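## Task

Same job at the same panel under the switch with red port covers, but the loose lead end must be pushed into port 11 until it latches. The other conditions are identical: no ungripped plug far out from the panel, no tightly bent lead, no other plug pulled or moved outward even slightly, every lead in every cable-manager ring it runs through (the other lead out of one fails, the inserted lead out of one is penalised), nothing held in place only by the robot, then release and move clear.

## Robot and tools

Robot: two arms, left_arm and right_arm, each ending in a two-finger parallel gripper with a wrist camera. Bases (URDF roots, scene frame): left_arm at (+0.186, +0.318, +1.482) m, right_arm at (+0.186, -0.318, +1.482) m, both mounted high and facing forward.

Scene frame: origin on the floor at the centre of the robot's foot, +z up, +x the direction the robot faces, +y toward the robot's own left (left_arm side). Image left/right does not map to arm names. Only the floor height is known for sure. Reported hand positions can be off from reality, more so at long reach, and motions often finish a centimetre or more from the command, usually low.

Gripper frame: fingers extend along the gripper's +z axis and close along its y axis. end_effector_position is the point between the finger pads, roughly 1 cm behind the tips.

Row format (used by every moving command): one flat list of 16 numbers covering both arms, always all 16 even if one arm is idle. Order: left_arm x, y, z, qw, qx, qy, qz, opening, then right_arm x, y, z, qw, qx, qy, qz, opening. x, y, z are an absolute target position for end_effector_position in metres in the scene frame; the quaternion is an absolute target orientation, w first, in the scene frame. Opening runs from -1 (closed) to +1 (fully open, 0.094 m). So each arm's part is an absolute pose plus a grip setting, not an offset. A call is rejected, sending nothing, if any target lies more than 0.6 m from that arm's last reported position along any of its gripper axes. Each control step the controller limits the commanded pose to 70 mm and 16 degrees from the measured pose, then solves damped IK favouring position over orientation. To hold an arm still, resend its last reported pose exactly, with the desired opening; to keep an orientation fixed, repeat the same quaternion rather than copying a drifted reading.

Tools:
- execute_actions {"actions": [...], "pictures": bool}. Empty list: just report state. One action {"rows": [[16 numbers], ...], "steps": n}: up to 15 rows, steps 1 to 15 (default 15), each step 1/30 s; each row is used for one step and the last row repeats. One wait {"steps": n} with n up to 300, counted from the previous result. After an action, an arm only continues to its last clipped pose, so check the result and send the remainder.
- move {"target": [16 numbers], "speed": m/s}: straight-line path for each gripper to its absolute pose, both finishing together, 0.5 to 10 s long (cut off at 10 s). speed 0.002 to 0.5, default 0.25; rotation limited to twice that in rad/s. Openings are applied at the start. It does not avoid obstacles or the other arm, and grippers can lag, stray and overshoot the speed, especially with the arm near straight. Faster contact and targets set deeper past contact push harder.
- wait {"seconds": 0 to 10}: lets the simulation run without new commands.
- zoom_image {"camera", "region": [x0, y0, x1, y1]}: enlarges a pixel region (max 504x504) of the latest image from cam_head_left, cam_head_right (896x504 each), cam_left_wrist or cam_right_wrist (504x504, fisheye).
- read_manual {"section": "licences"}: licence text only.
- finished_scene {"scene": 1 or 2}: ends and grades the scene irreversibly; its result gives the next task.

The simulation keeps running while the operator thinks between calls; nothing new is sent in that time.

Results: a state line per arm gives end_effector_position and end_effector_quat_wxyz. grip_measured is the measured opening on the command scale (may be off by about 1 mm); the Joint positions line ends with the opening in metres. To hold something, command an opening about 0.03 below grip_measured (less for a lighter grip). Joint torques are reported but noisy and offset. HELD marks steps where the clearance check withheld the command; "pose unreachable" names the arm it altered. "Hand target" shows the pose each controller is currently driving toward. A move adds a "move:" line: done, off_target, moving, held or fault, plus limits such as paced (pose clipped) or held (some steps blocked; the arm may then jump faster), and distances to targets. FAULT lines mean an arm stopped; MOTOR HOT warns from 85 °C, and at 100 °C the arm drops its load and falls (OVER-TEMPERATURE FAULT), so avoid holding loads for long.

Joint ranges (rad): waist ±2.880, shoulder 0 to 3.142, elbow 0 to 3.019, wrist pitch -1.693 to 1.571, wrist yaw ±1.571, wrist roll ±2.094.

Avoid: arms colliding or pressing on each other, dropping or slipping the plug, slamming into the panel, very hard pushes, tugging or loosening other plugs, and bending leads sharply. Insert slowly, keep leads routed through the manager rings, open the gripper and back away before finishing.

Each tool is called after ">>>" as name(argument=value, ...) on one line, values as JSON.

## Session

>>> execute_actions(actions=[])

Scene clock: 0.00 s of 4500.00 s.
left_arm: end_effector_position=(+0.7985, +0.3301, +1.1460) grip_measured=+1.000 end_effector_quat_wxyz=(+0.271, -0.011, +0.963, +0.012) | right_arm: end_effector_position=(+0.7851, -0.3155, +1.1449) grip_measured=+1.000 end_effector_quat_wxyz=(+0.263, +0.007, +0.965, +0.003)
Joint positions: left_arm=[-1.827  0.847  0.839  0.416 -0.19   0.211  0.094] | right_arm=[ 1.86   0.846  0.81   0.422  0.193 -0.218  0.094]
Joint velocities: left_arm=[ 0.005 -0.005 -0.002  0.017  0.037 -0.007  0.   ] | right_arm=[-0.005 -0.005 -0.012  0.002  0.022 -0.037  0.   ]
Joint torques (N m, as the arm reports them, + toward a larger angle): no reading
Hand target (left_arm): +0.800, +0.330, +1.145; +0.271, -0.011, +0.962, +0.013
Hand target (right_arm): +0.793, -0.318, +1.151; +0.273, +0.010, +0.962, +0.001

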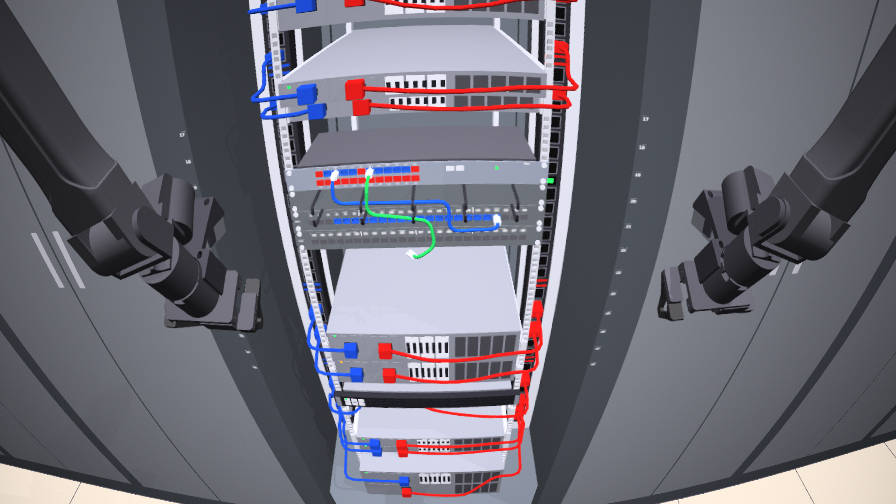

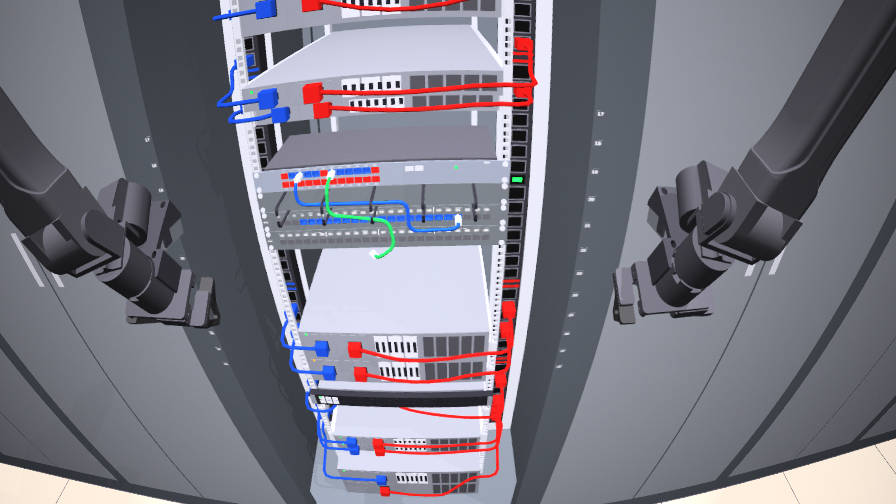

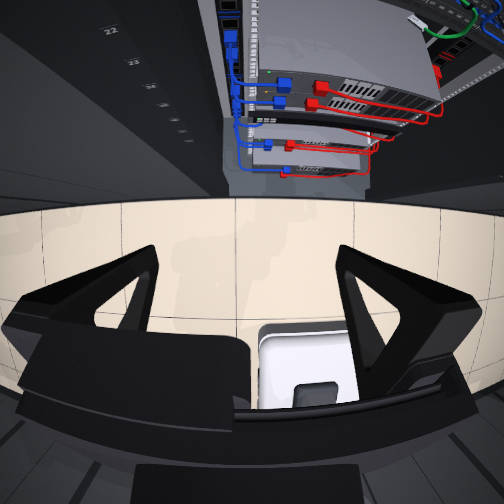

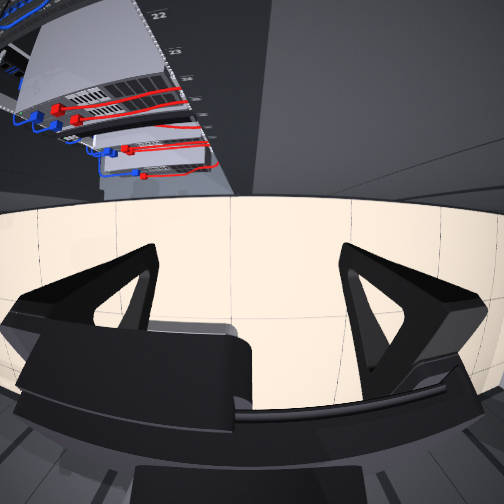

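>>> zoom_image(camera="cam_head_left", region=[350, 185, 470, 275])

>>> zoom_image(camera="cam_head_right", region=[310, 185, 430, 275])

>>> zoom_image(camera="cam_left_wrist", region=[384, 0, 504, 70])

Region (350, 185, 470, 275) of cam_head_left's 896x504 image, scaled by 4.200, with more detail than that image has; it fills the top 378 rows of this view, and the rest is white.

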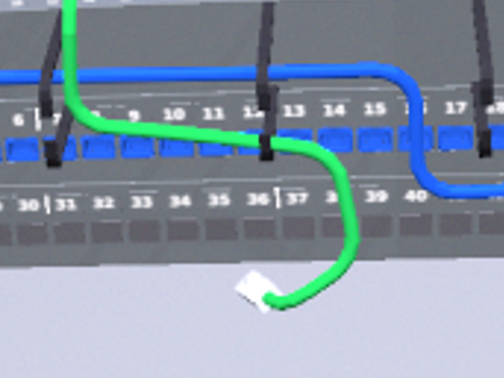

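Region (310, 185, 430, 275) of cam_head_right's 896x504 image, scaled by 4.200, with more detail than that image has; it fills the top 378 rows of this view, and the rest is white.

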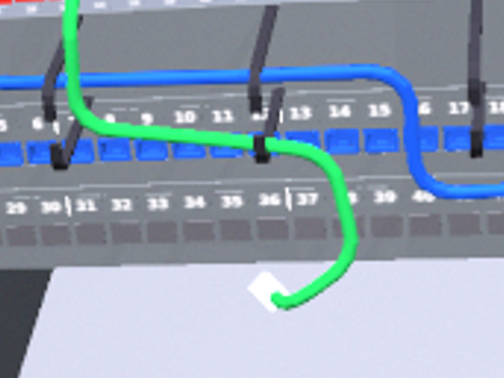

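Region (384, 0, 504, 70) of cam_left_wrist's 504x504 image, scaled by 4.200, with more detail than that image has; it fills the top 294 rows of this view, and the rest is white.

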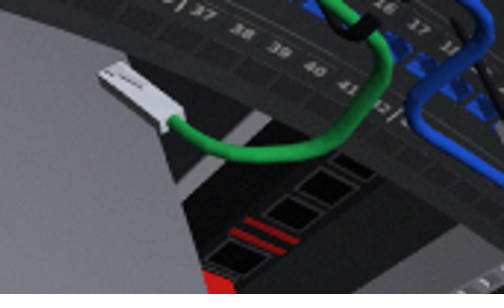

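>>> move(target=[1.0,0.09,1.05,0.5,-0.5,0.5,-0.5,-0.3, 0.7851,-0.3155,1.1449,0.263,0.007,0.965,0.003,1], speed=0.3)

>>> zoom_image(camera="cam_left_wrist", region=[150, 100, 350, 300])

Scene clock: 6.57 s of 4500.00 s.
left_arm: end_effector_position=(+1.0015, +0.0997, +1.0479) grip_measured=-0.299 end_effector_quat_wxyz=(-0.492, +0.502, -0.509, +0.498) | right_arm: end_effector_position=(+0.7851, -0.3155, +1.1449) grip_measured=+1.000 end_effector_quat_wxyz=(+0.263, +0.007, +0.965, +0.003)
Joint positions: left_arm=[-2.109  1.877  1.857  1.365  0.051 -1.036  0.033] | right_arm=[ 1.86   0.846  0.81   0.422  0.193 -0.218  0.094]
Joint velocities: left_arm=[ 0.005 -0.005  0.002 -0.012  0.007  0.081  0.001] | right_arm=[ 0.005 -0.015 -0.002 -0.007 -0.022  0.007  0.   ]
Joint torques (N m, as the arm reports them, + toward a larger angle): left_arm=[-13.03 -16.2    4.78   2.49   0.24  -0.05] | right_arm=[  2.5  -12.17   2.01   1.23  -0.05  -0.14]
Hand target (left_arm): +1.000, +0.096, +1.048; +0.494, -0.505, +0.498, -0.503
Hand target (right_arm): +0.785, -0.315, +1.145; +0.263, +0.007, +0.965, +0.003
Off the commanded pose (left_arm): 0.010 m, 1 deg.
Off the commanded pose (right_arm): 0.000 m, 0 deg.
move: done
camera_calibration (this result's frames):
cam_left_wrist: T_world_to_cam=[[0.0266768, -0.0044928, 0.999634, -1.07007], [-0.593993, -0.804377, 0.0122364, 0.668286], [0.804028, -0.594102, -0.0241269, -0.595019], [0, 0, 0, 1]] pos_world=[0.903915, 0.179244, 1.04714]

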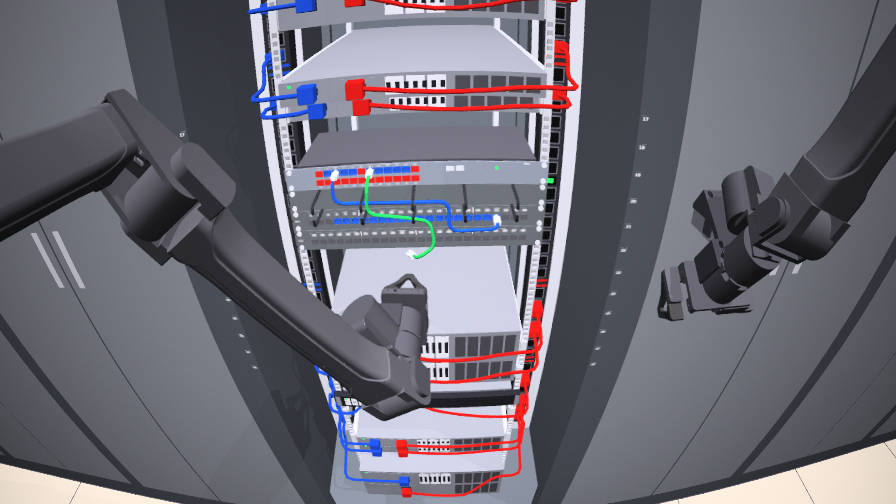

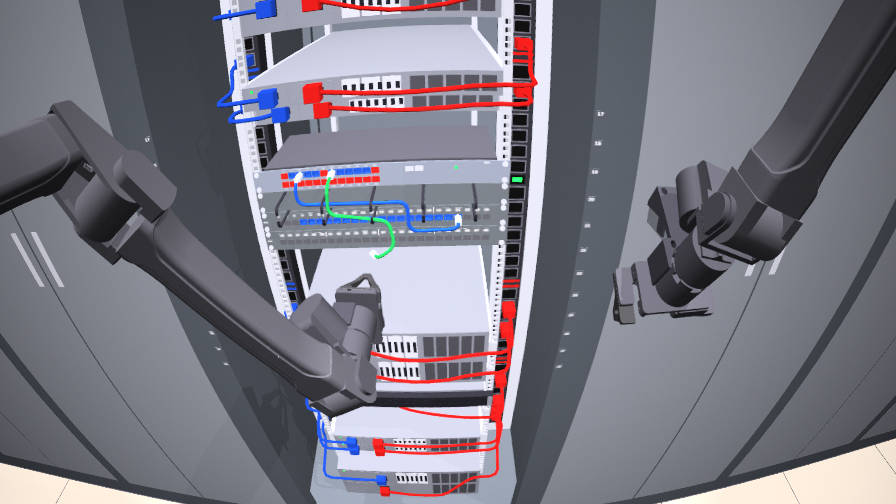

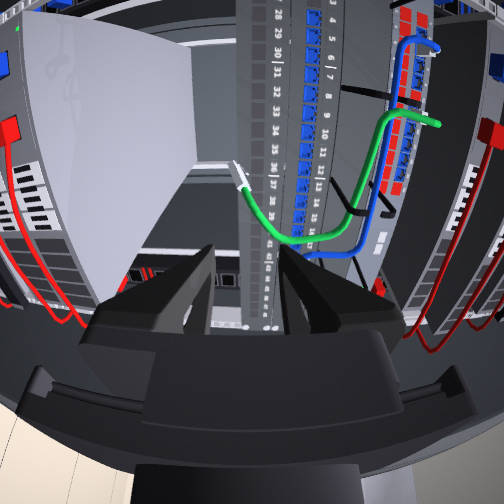

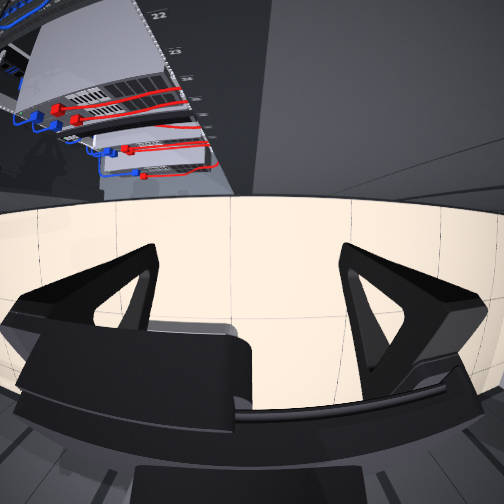

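Region (150, 100, 350, 300) of cam_left_wrist's 504x504 image, scaled by 2.520, with more detail than that image has.

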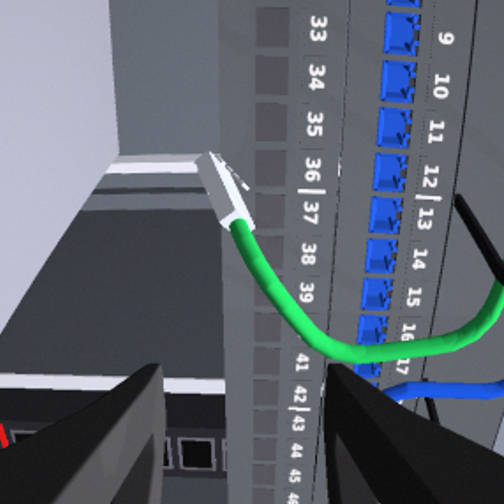

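>>> execute_actions(actions=[])

Scene clock: 9.97 s of 4500.00 s.
left_arm: end_effector_position=(+1.0015, +0.0997, +1.0479) grip_measured=-0.299 end_effector_quat_wxyz=(-0.492, +0.502, -0.508, +0.498) | right_arm: end_effector_position=(+0.7851, -0.3155, +1.1449) grip_measured=+1.000 end_effector_quat_wxyz=(+0.263, +0.007, +0.965, +0.003)
Joint positions: left_arm=[-2.109  1.877  1.857  1.365  0.051 -1.037  0.033] | right_arm=[ 1.86   0.846  0.81   0.422  0.193 -0.218  0.094]
Joint velocities: left_arm=[-0.005  0.005 -0.012 -0.012  0.081  0.037  0.   ] | right_arm=[ 0.005 -0.015  0.012  0.017  0.066 -0.037  0.   ]
Joint torques (N m, as the arm reports them, + toward a larger angle): left_arm=[-13.3  -16.43   4.85   2.45   0.24  -0.04] | right_arm=[  2.72 -12.2    2.08   1.19  -0.05  -0.13]
Hand target (left_arm): +1.000, +0.096, +1.048; +0.494, -0.505, +0.498, -0.503
Hand target (right_arm): +0.785, -0.315, +1.145; +0.263, +0.007, +0.965, +0.003
Off the commanded pose (left_arm): 0.010 m, 1 deg.
Off the commanded pose (right_arm): 0.000 m, 0 deg.
Steps of this call (steps 1 to 90: nothing new was sent; then 0.40 s passed at rest). Readings (end_effector_position):
1: left_arm (+1.0015, +0.0997, +1.0479) | right_arm (+0.7851, -0.3155, +1.1449)
2: left_arm (+1.0015, +0.0997, +1.0479) | right_arm (+0.7851, -0.3155, +1.1449)
4: left_arm (+1.0015, +0.0997, +1.0479) | right_arm (+0.7851, -0.3155, +1.1449)
8: left_arm (+1.0015, +0.0997, +1.0479) | right_arm (+0.7851, -0.3155, +1.1449)
90: the state above
camera_calibration (this result's frames):
cam_left_wrist: T_world_to_cam=[[0.0266865, -0.00372992, 0.999637, -1.07016], [-0.59398, -0.804377, 0.0128556, 0.667624], [0.804037, -0.594107, -0.0236815, -0.595495], [0, 0, 0, 1]] pos_world=[0.903914, 0.179242, 1.04708]

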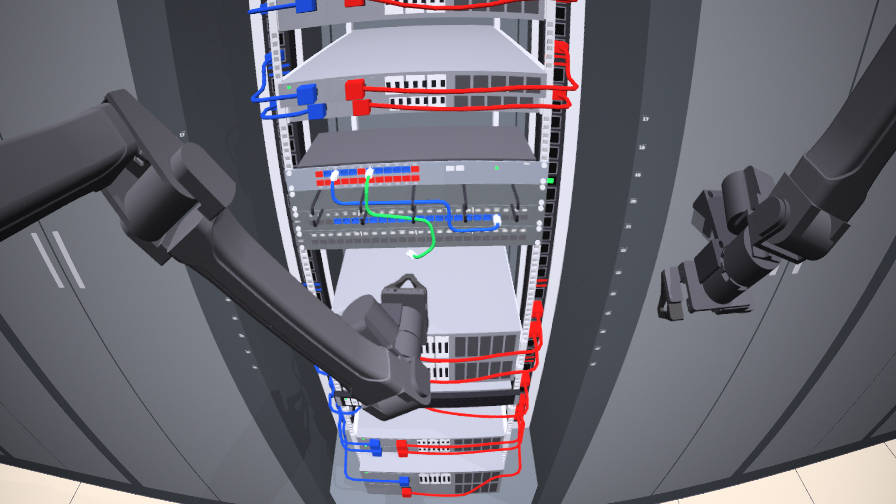

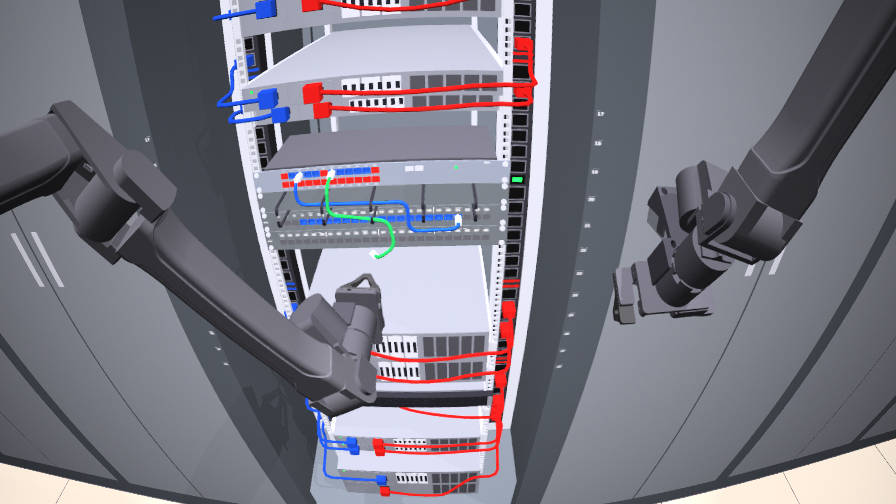

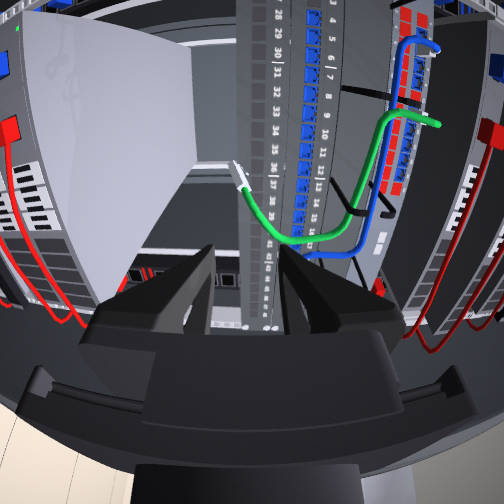

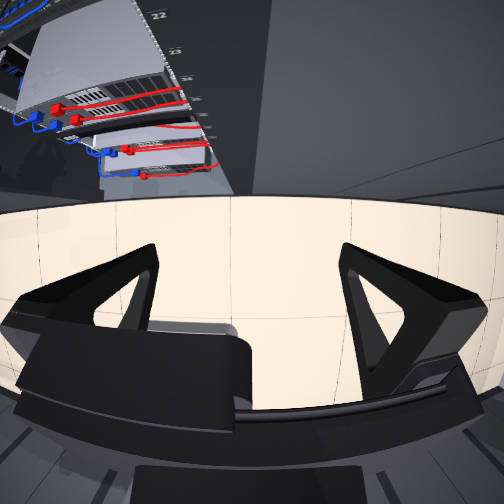

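>>> move(target=[1.035,0.065,1.045,0.5,-0.5,0.5,-0.5,-0.3,0.7851,-0.3155,1.1449,0.263,0.007,0.965,0.003,1], speed=0.08)

>>> zoom_image(camera="cam_left_wrist", region=[190,110,330,250])

>>> zoom_image(camera="cam_head_left", region=[370,200,460,290])

Scene clock: 12.63 s of 4500.00 s.
left_arm: end_effector_position=(+1.0363, +0.0737, +1.0507) grip_measured=-0.299 end_effector_quat_wxyz=(-0.500, +0.501, -0.497, +0.502) | right_arm: end_effector_position=(+0.7851, -0.3155, +1.1449) grip_measured=+1.000 end_effector_quat_wxyz=(+0.263, +0.007, +0.965, +0.003)
Joint positions: left_arm=[-2.15   1.957  2.054  1.276  0.044 -1.004  0.033] | right_arm=[ 1.86   0.846  0.81   0.422  0.193 -0.218  0.094]
Joint velocities: left_arm=[-0.005 -0.015  0.022 -0.002  0.007 -0.037  0.   ] | right_arm=[ 0.005 -0.005  0.007  0.012 -0.022  0.022  0.   ]
Joint torques (N m, as the arm reports them, + toward a larger angle): left_arm=[-14.8  -16.17   6.27   1.31   0.25   0.15] | right_arm=[  2.64 -12.18   2.08   1.25  -0.05  -0.14]
Hand target (left_arm): +1.035, +0.066, +1.045; +0.500, -0.500, +0.500, -0.500
Hand target (right_arm): +0.785, -0.315, +1.145; +0.263, +0.007, +0.965, +0.003
Off the commanded pose (left_arm): 0.010 m, 0 deg.
Off the commanded pose (right_arm): 0.000 m, 0 deg.
move: done
camera_calibration (this result's frames):
cam_left_wrist: T_world_to_cam=[[0.000775983, 0.00262652, 0.999996, -1.04795], [-0.58243, -0.812876, 0.00258701, 0.666782], [0.81288, -0.58243, 0.000898989, -0.674674], [0, 0, 0, 1]] pos_world=[0.937597, 0.151813, 1.04683]

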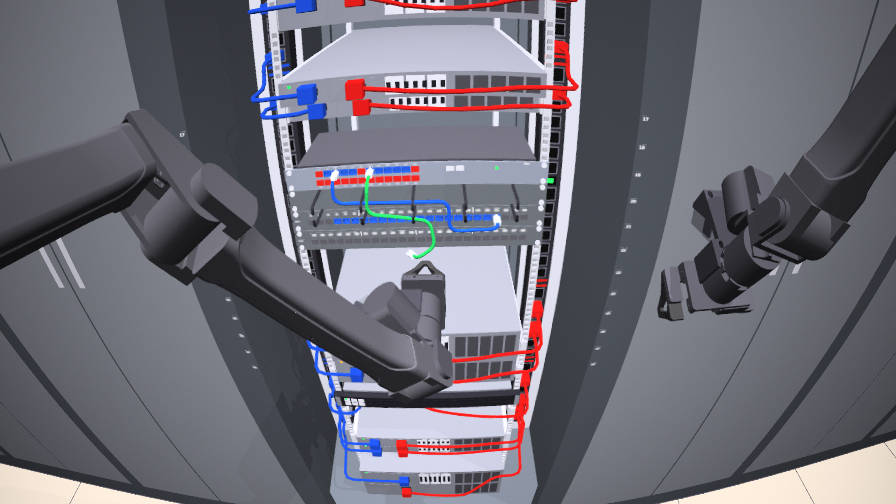

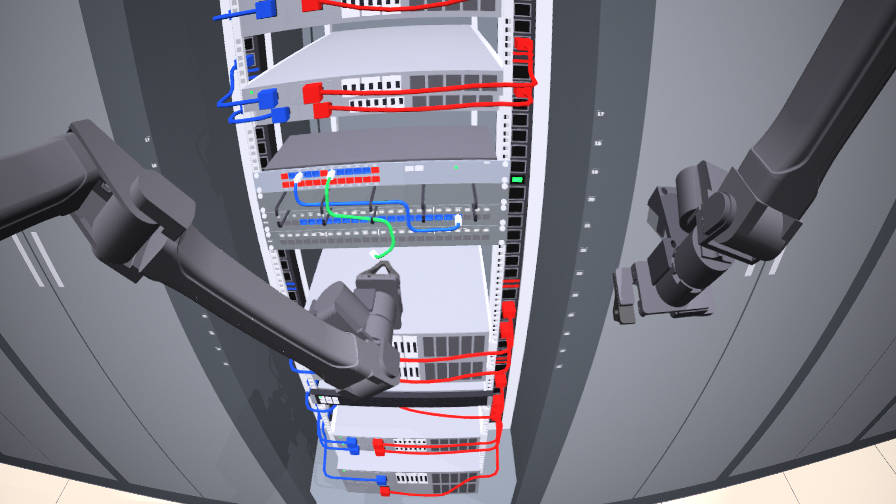

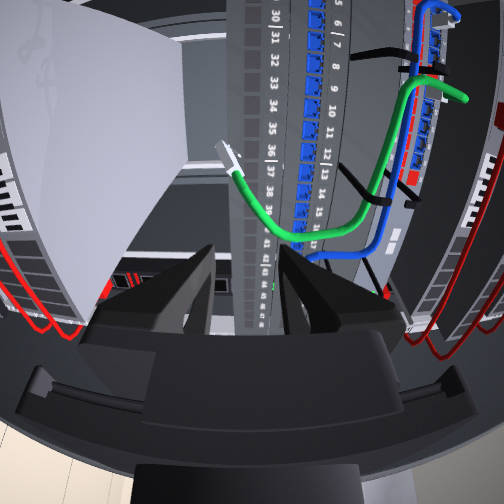

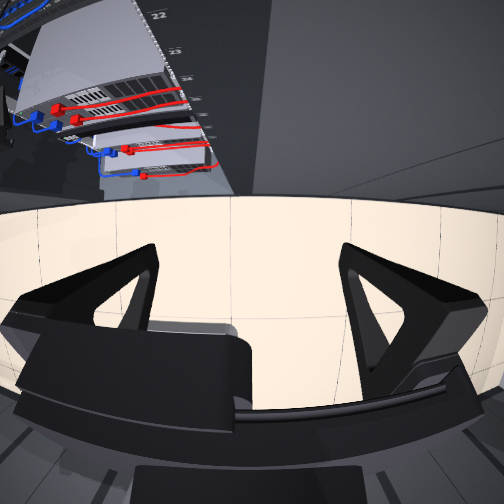

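Region (190, 110, 330, 250) of cam_left_wrist's 504x504 image, scaled by 3.600, with more detail than that image has.

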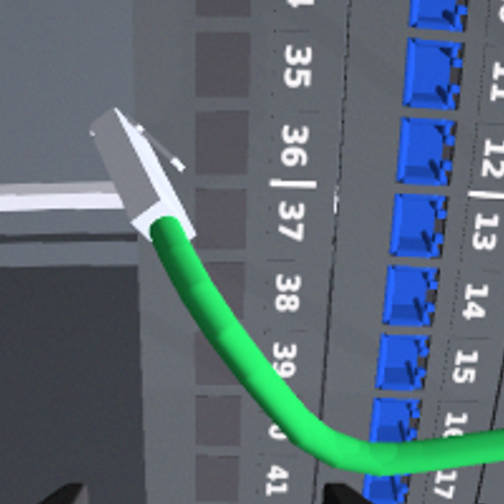

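Region (370, 200, 460, 290) of cam_head_left's 896x504 image, scaled by 5.600, with more detail than that image has.

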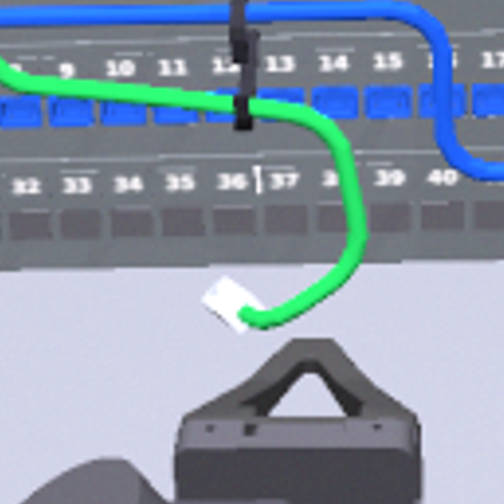

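>>> move(target=[1.015,0.064,1.066,0.364,-0.776,0.24,-0.453,-0.3,0.7851,-0.3155,1.1449,0.263,0.007,0.965,0.003,1], speed=0.15)

>>> zoom_image(camera="cam_left_wrist", region=[180,130,320,270])

Scene clock: 19.97 s of 4500.00 s.
left_arm: end_effector_position=(+1.0116, +0.0670, +1.0586) grip_measured=-0.299 end_effector_quat_wxyz=(-0.375, +0.773, -0.242, +0.450) | right_arm: end_effector_position=(+0.7851, -0.3155, +1.1449) grip_measured=+1.000 end_effector_quat_wxyz=(+0.263, +0.007, +0.965, +0.003)
Joint positions: left_arm=[-2.3    1.923  1.991  1.299 -0.487 -1.487  0.033] | right_arm=[ 1.86   0.846  0.81   0.422  0.193 -0.218  0.094]
Joint velocities: left_arm=[-0.015  0.005 -0.017 -0.002  0.066 -0.037 -0.   ] | right_arm=[-0.005 -0.005 -0.022 -0.002 -0.022  0.022  0.   ]
Joint torques (N m, as the arm reports them, + toward a larger angle): left_arm=[-16.82 -17.46   2.61   0.97   0.23  -0.06] | right_arm=[  2.61 -12.25   2.05   1.17  -0.05  -0.14]
Hand target (left_arm): +1.014, +0.065, +1.064; -0.367, +0.777, -0.237, +0.453
Hand target (right_arm): +0.785, -0.315, +1.145; +0.263, +0.007, +0.965, +0.003
Off the commanded pose (left_arm): 0.009 m, 1 deg.
Off the commanded pose (right_arm): 0.000 m, 0 deg.
After step 90, 1.20 s passed at rest.
move: done
camera_calibration (this result's frames):
cam_left_wrist: T_world_to_cam=[[0.0439359, 0.601084, 0.797977, -0.925689], [-0.125767, -0.789066, 0.601297, -0.450425], [0.991086, -0.126778, 0.0409285, -0.911722], [0, 0, 0, 1]] pos_world=[0.887617, 0.0854156, 1.04683]

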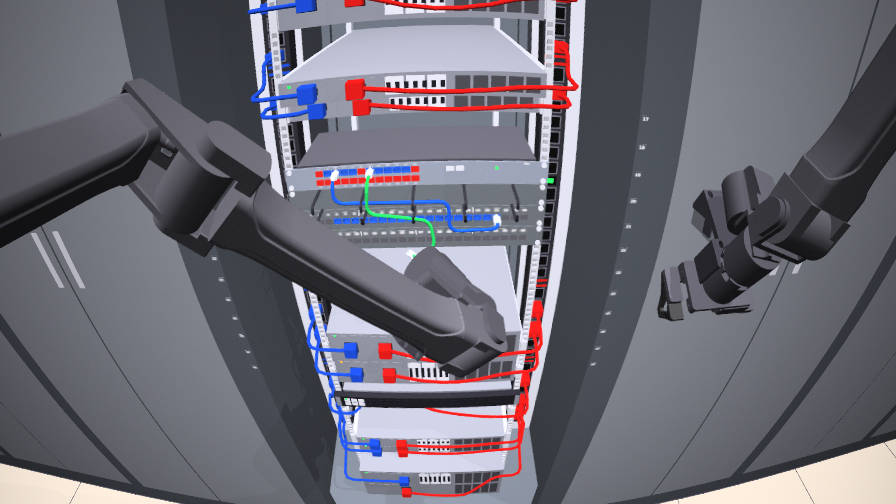

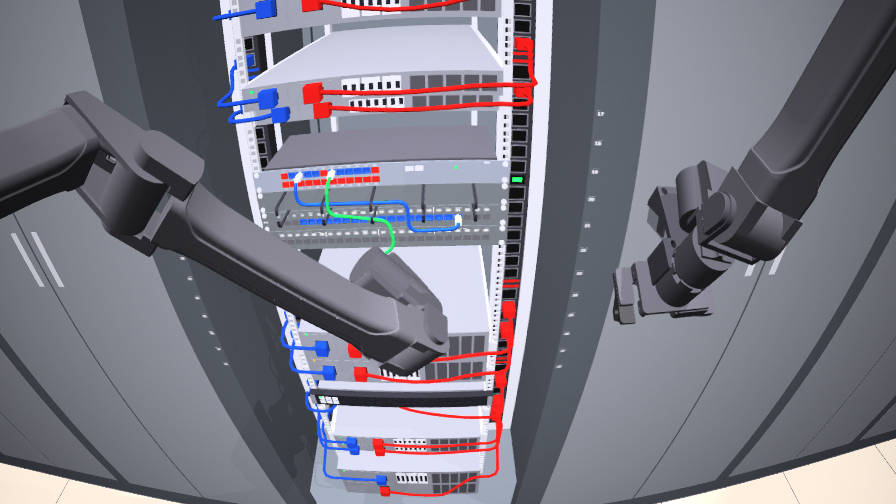

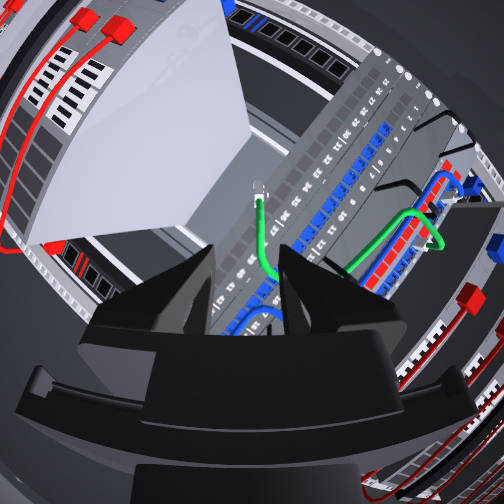

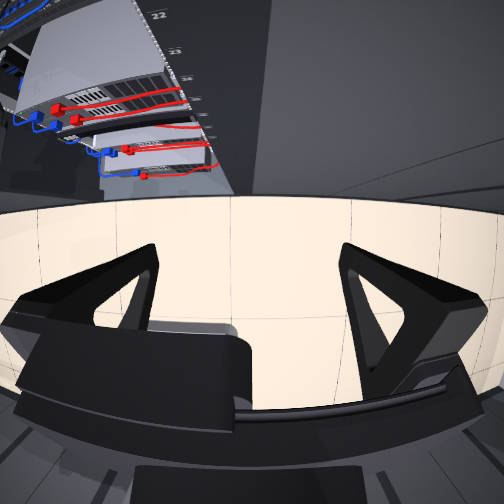

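Region (180, 130, 320, 270) of cam_left_wrist's 504x504 image, scaled by 3.600, with more detail than that image has.

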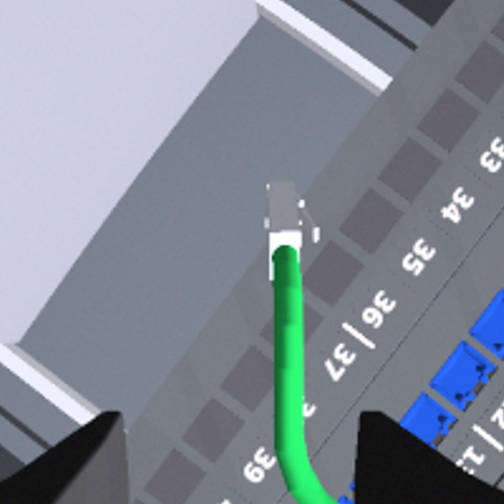

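>>> move(target=[1.069,0.088,1.055,0.364,-0.776,0.24,-0.453,-0.4,0.7851,-0.3155,1.1449,0.263,0.007,0.965,0.003,1], speed=0.06)

>>> zoom_image(camera="cam_left_wrist", region=[180,160,320,300])

Scene clock: 25.23 s of 4500.00 s.
left_arm: end_effector_position=(+1.0640, +0.0785, +1.0634) grip_measured=-0.399 end_effector_quat_wxyz=(-0.359, +0.779, -0.243, +0.454) | right_arm: end_effector_position=(+0.7851, -0.3155, +1.1449) grip_measured=+1.000 end_effector_quat_wxyz=(+0.263, +0.007, +0.965, +0.003)
Joint positions: left_arm=[-2.29   1.923  2.136  1.117 -0.478 -1.532  0.028] | right_arm=[ 1.86   0.846  0.81   0.422  0.193 -0.218  0.094]
Joint velocities: left_arm=[-0.015  0.005 -0.002 -0.002 -0.051 -0.037  0.002] | right_arm=[-0.005 -0.005 -0.007 -0.017  0.007 -0.037  0.   ]
Joint torques (N m, as the arm reports them, + toward a larger angle): left_arm=[-13.84 -17.12   7.     1.01   0.43  -0.07] | right_arm=[  2.69 -12.33   2.06   1.22  -0.07  -0.12]
Hand target (left_arm): +1.068, +0.089, +1.057; -0.364, +0.777, -0.240, +0.454
Hand target (right_arm): +0.785, -0.315, +1.145; +0.263, +0.007, +0.965, +0.003
Off the commanded pose (left_arm): 0.014 m, 1 deg.
Off the commanded pose (right_arm): 0.000 m, 0 deg.
After step 90, 0.87 s passed at rest.
move: off_target (left_arm)
camera_calibration (this result's frames):
cam_left_wrist: T_world_to_cam=[[0.0594617, 0.624389, 0.778847, -0.936769], [-0.132642, -0.768366, 0.626114, -0.45842], [0.989379, -0.140537, 0.0371316, -0.955425], [0, 0, 0, 1]] pos_world=[0.940174, 0.0984013, 1.0521]

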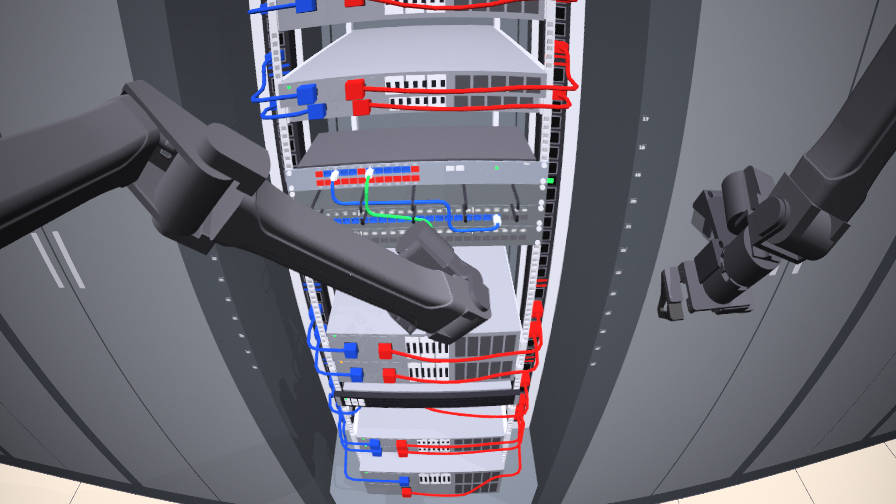

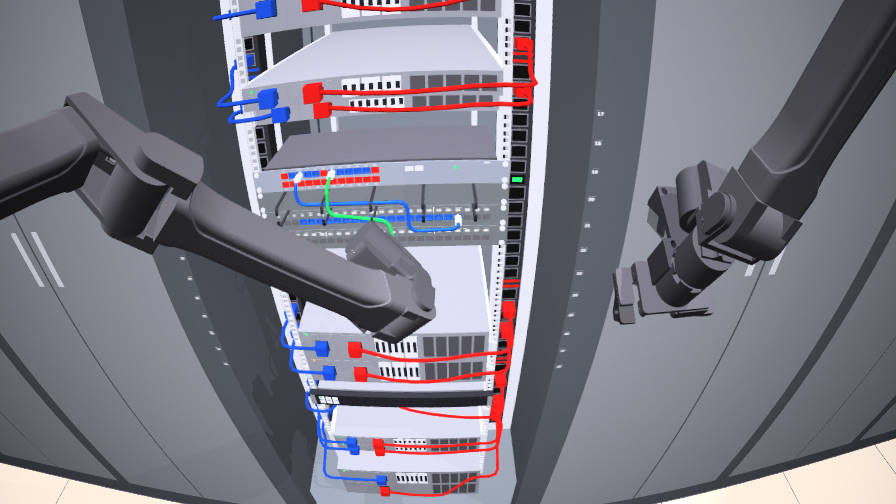

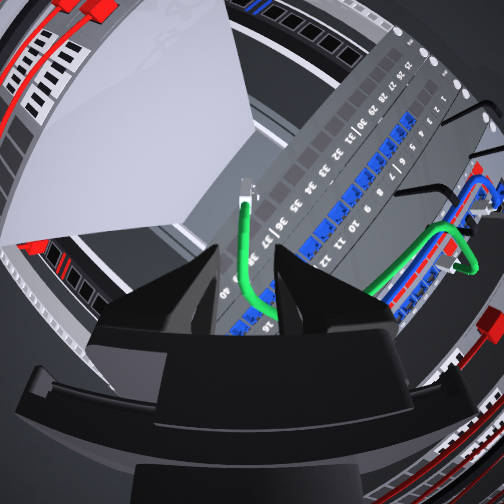

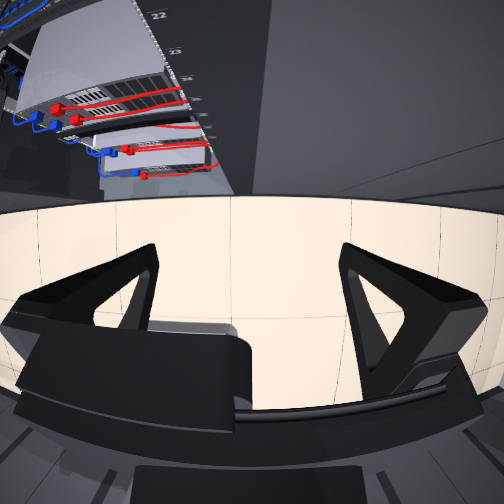

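Region (180, 160, 320, 300) of cam_left_wrist's 504x504 image, scaled by 3.600, with more detail than that image has.

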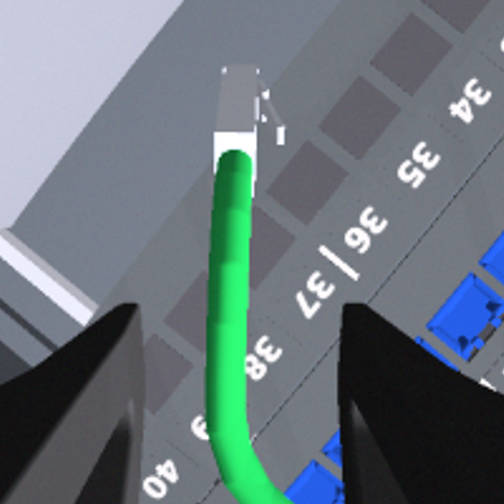

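>>> move(target=[1.073,0.098,1.040,0.364,-0.776,0.24,-0.453,-0.4,0.7851,-0.3155,1.1449,0.263,0.007,0.965,0.003,1], speed=0.04)

>>> zoom_image(camera="cam_left_wrist", region=[180,160,320,300])

Scene clock: 27.60 s of 4500.00 s.
left_arm: end_effector_position=(+1.0747, +0.0959, +1.0544) grip_measured=-0.399 end_effector_quat_wxyz=(-0.362, +0.777, -0.239, +0.456) | right_arm: end_effector_position=(+0.7851, -0.3155, +1.1449) grip_measured=+1.000 end_effector_quat_wxyz=(+0.263, +0.007, +0.965, +0.003)
Joint positions: left_arm=[-2.259  1.932  2.179  1.079 -0.47  -1.563  0.028] | right_arm=[ 1.86   0.846  0.81   0.422  0.193 -0.218  0.094]
Joint velocities: left_arm=[ 0.005 -0.005 -0.007 -0.007 -0.051  0.081  0.002] | right_arm=[-0.005 -0.005  0.002 -0.002 -0.066 -0.037  0.   ]
Joint torques (N m, as the arm reports them, + toward a larger angle): left_arm=[-14.12 -16.28   7.64   1.02   0.42  -0.05] | right_arm=[  2.69 -12.32   2.08   1.22  -0.05  -0.15]
Hand target (left_arm): +1.072, +0.098, +1.041; -0.364, +0.777, -0.241, +0.454
Hand target (right_arm): +0.785, -0.315, +1.145; +0.263, +0.007, +0.965, +0.003
Off the commanded pose (left_arm): 0.015 m, 0 deg.
Off the commanded pose (right_arm): 0.000 m, 0 deg.
move: off_target (left_arm)
camera_calibration (this result's frames):
cam_left_wrist: T_world_to_cam=[[0.0479094, 0.62265, 0.781032, -0.930934], [-0.132706, -0.77103, 0.622817, -0.434159], [0.989997, -0.133486, 0.0456897, -0.973573], [0, 0, 0, 1]] pos_world=[0.950819, 0.114938, 1.04197]

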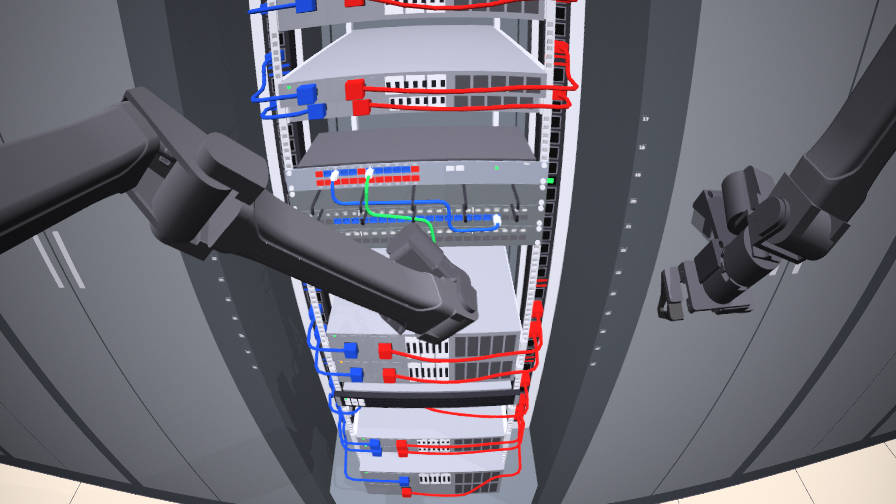

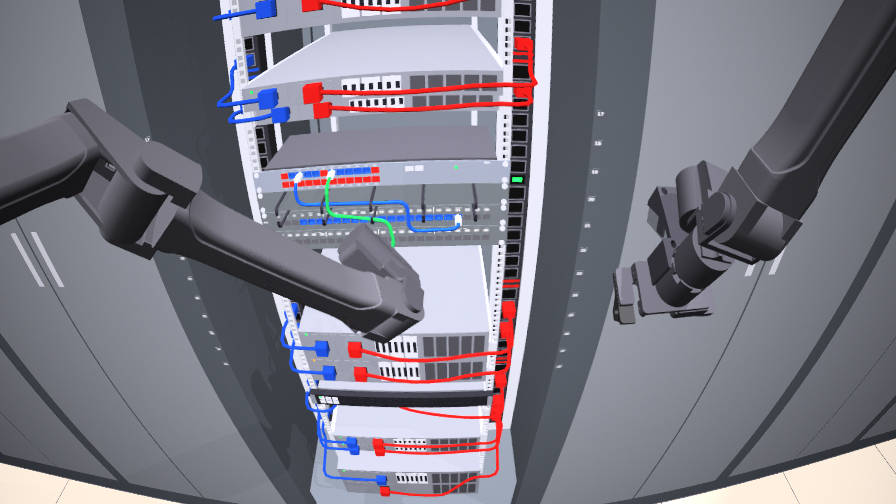

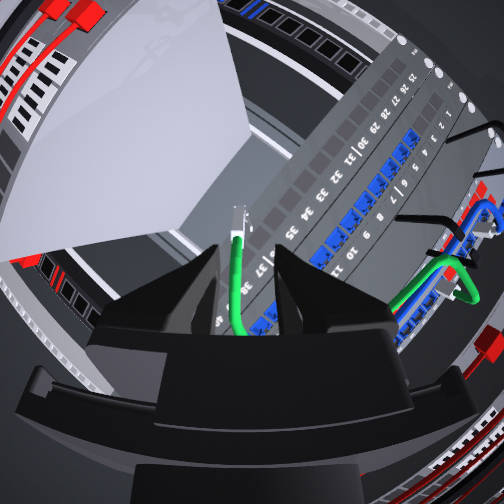

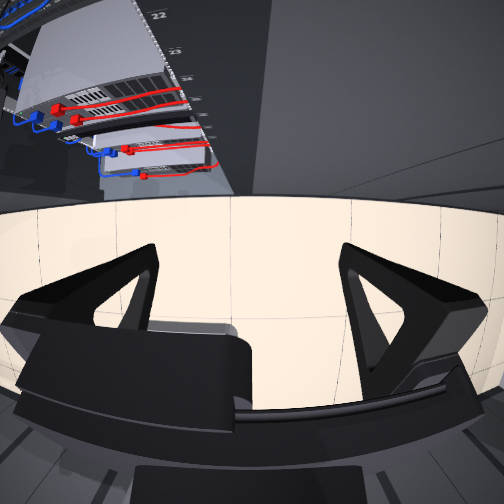

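Region (180, 160, 320, 300) of cam_left_wrist's 504x504 image, scaled by 3.600, with more detail than that image has.

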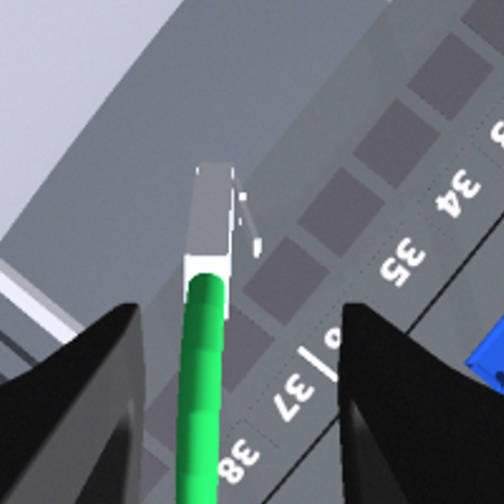

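>>> move(target=[1.092,0.102,1.028,0.364,-0.776,0.24,-0.453,-0.4,0.7851,-0.3155,1.1449,0.263,0.007,0.965,0.003,1], speed=0.03)

>>> zoom_image(camera="cam_left_wrist", region=[180,160,320,300])

Scene clock: 30.97 s of 4500.00 s.
left_arm: end_effector_position=(+1.0934, +0.0977, +1.0423) grip_measured=-0.399 end_effector_quat_wxyz=(-0.361, +0.778, -0.240, +0.455) | right_arm: end_effector_position=(+0.7851, -0.3155, +1.1449) grip_measured=+1.000 end_effector_quat_wxyz=(+0.263, +0.007, +0.965, +0.003)
Joint positions: left_arm=[-2.245  1.991  2.319  0.988 -0.467 -1.581  0.028] | right_arm=[ 1.86   0.846  0.81   0.422  0.193 -0.218  0.094]
Joint velocities: left_arm=[ 0.005 -0.005  0.012 -0.002 -0.007 -0.007 -0.   ] | right_arm=[-0.005  0.005  0.007  0.002 -0.007  0.007  0.   ]
Joint torques (N m, as the arm reports them, + toward a larger angle): left_arm=[-13.48 -16.77   8.62   1.01   0.42  -0.05] | right_arm=[  2.53 -12.28   2.05   1.25  -0.05  -0.13]
Hand target (left_arm): +1.091, +0.103, +1.030; -0.364, +0.777, -0.241, +0.454
Hand target (right_arm): +0.785, -0.315, +1.145; +0.263, +0.007, +0.965, +0.003
Off the commanded pose (left_arm): 0.015 m, 0 deg.
Off the commanded pose (right_arm): 0.000 m, 0 deg.
move: off_target (left_arm)
camera_calibration (this result's frames):
cam_left_wrist: T_world_to_cam=[[0.0510021, 0.624152, 0.779636, -0.925629], [-0.132926, -0.769464, 0.624704, -0.424564], [0.989813, -0.135496, 0.043722, -0.988852], [0, 0, 0, 1]] pos_world=[0.969552, 0.117062, 1.03012]

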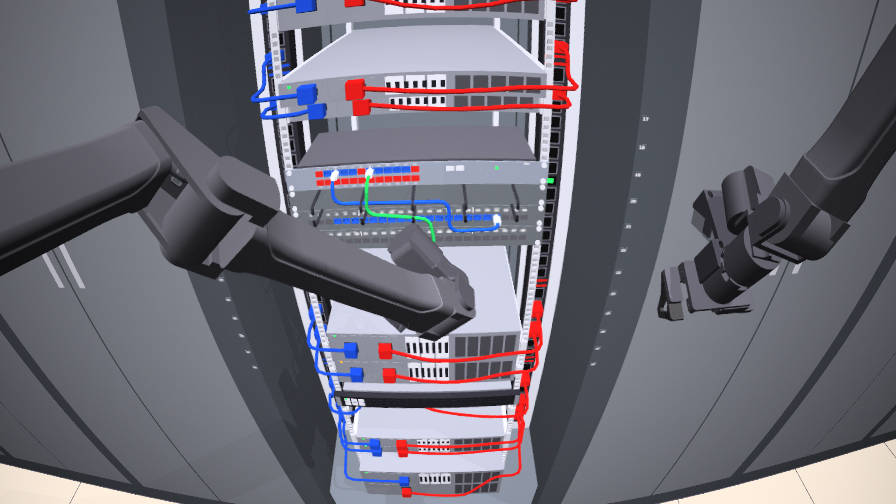

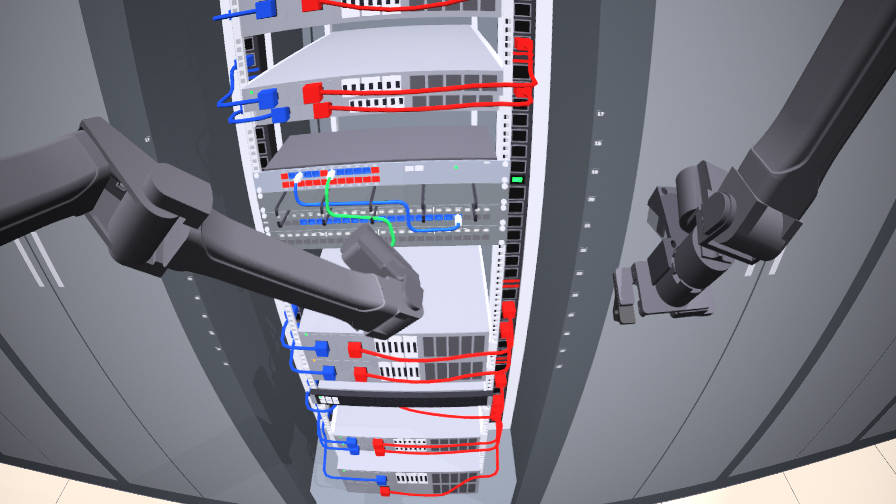

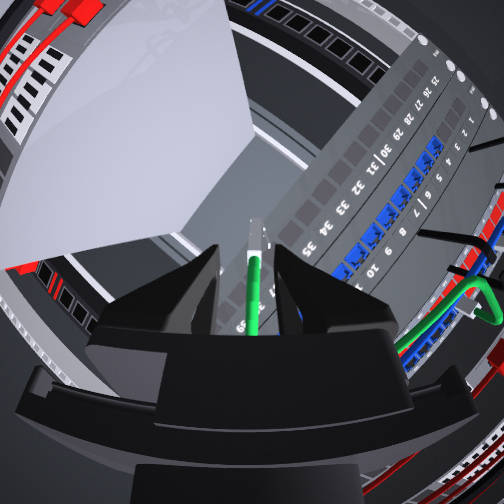

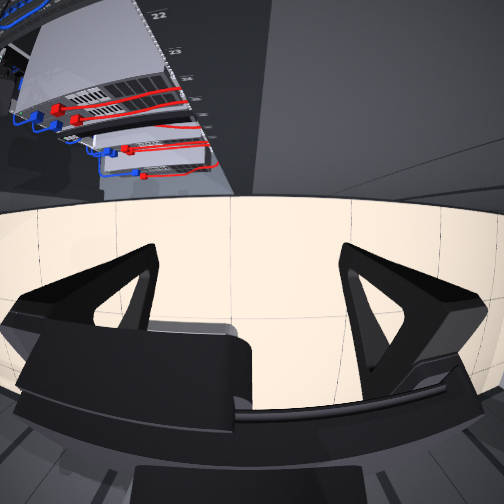

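Region (180, 160, 320, 300) of cam_left_wrist's 504x504 image, scaled by 3.600, with more detail than that image has.

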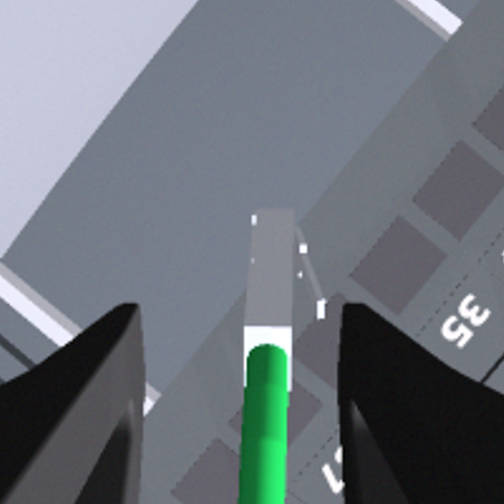

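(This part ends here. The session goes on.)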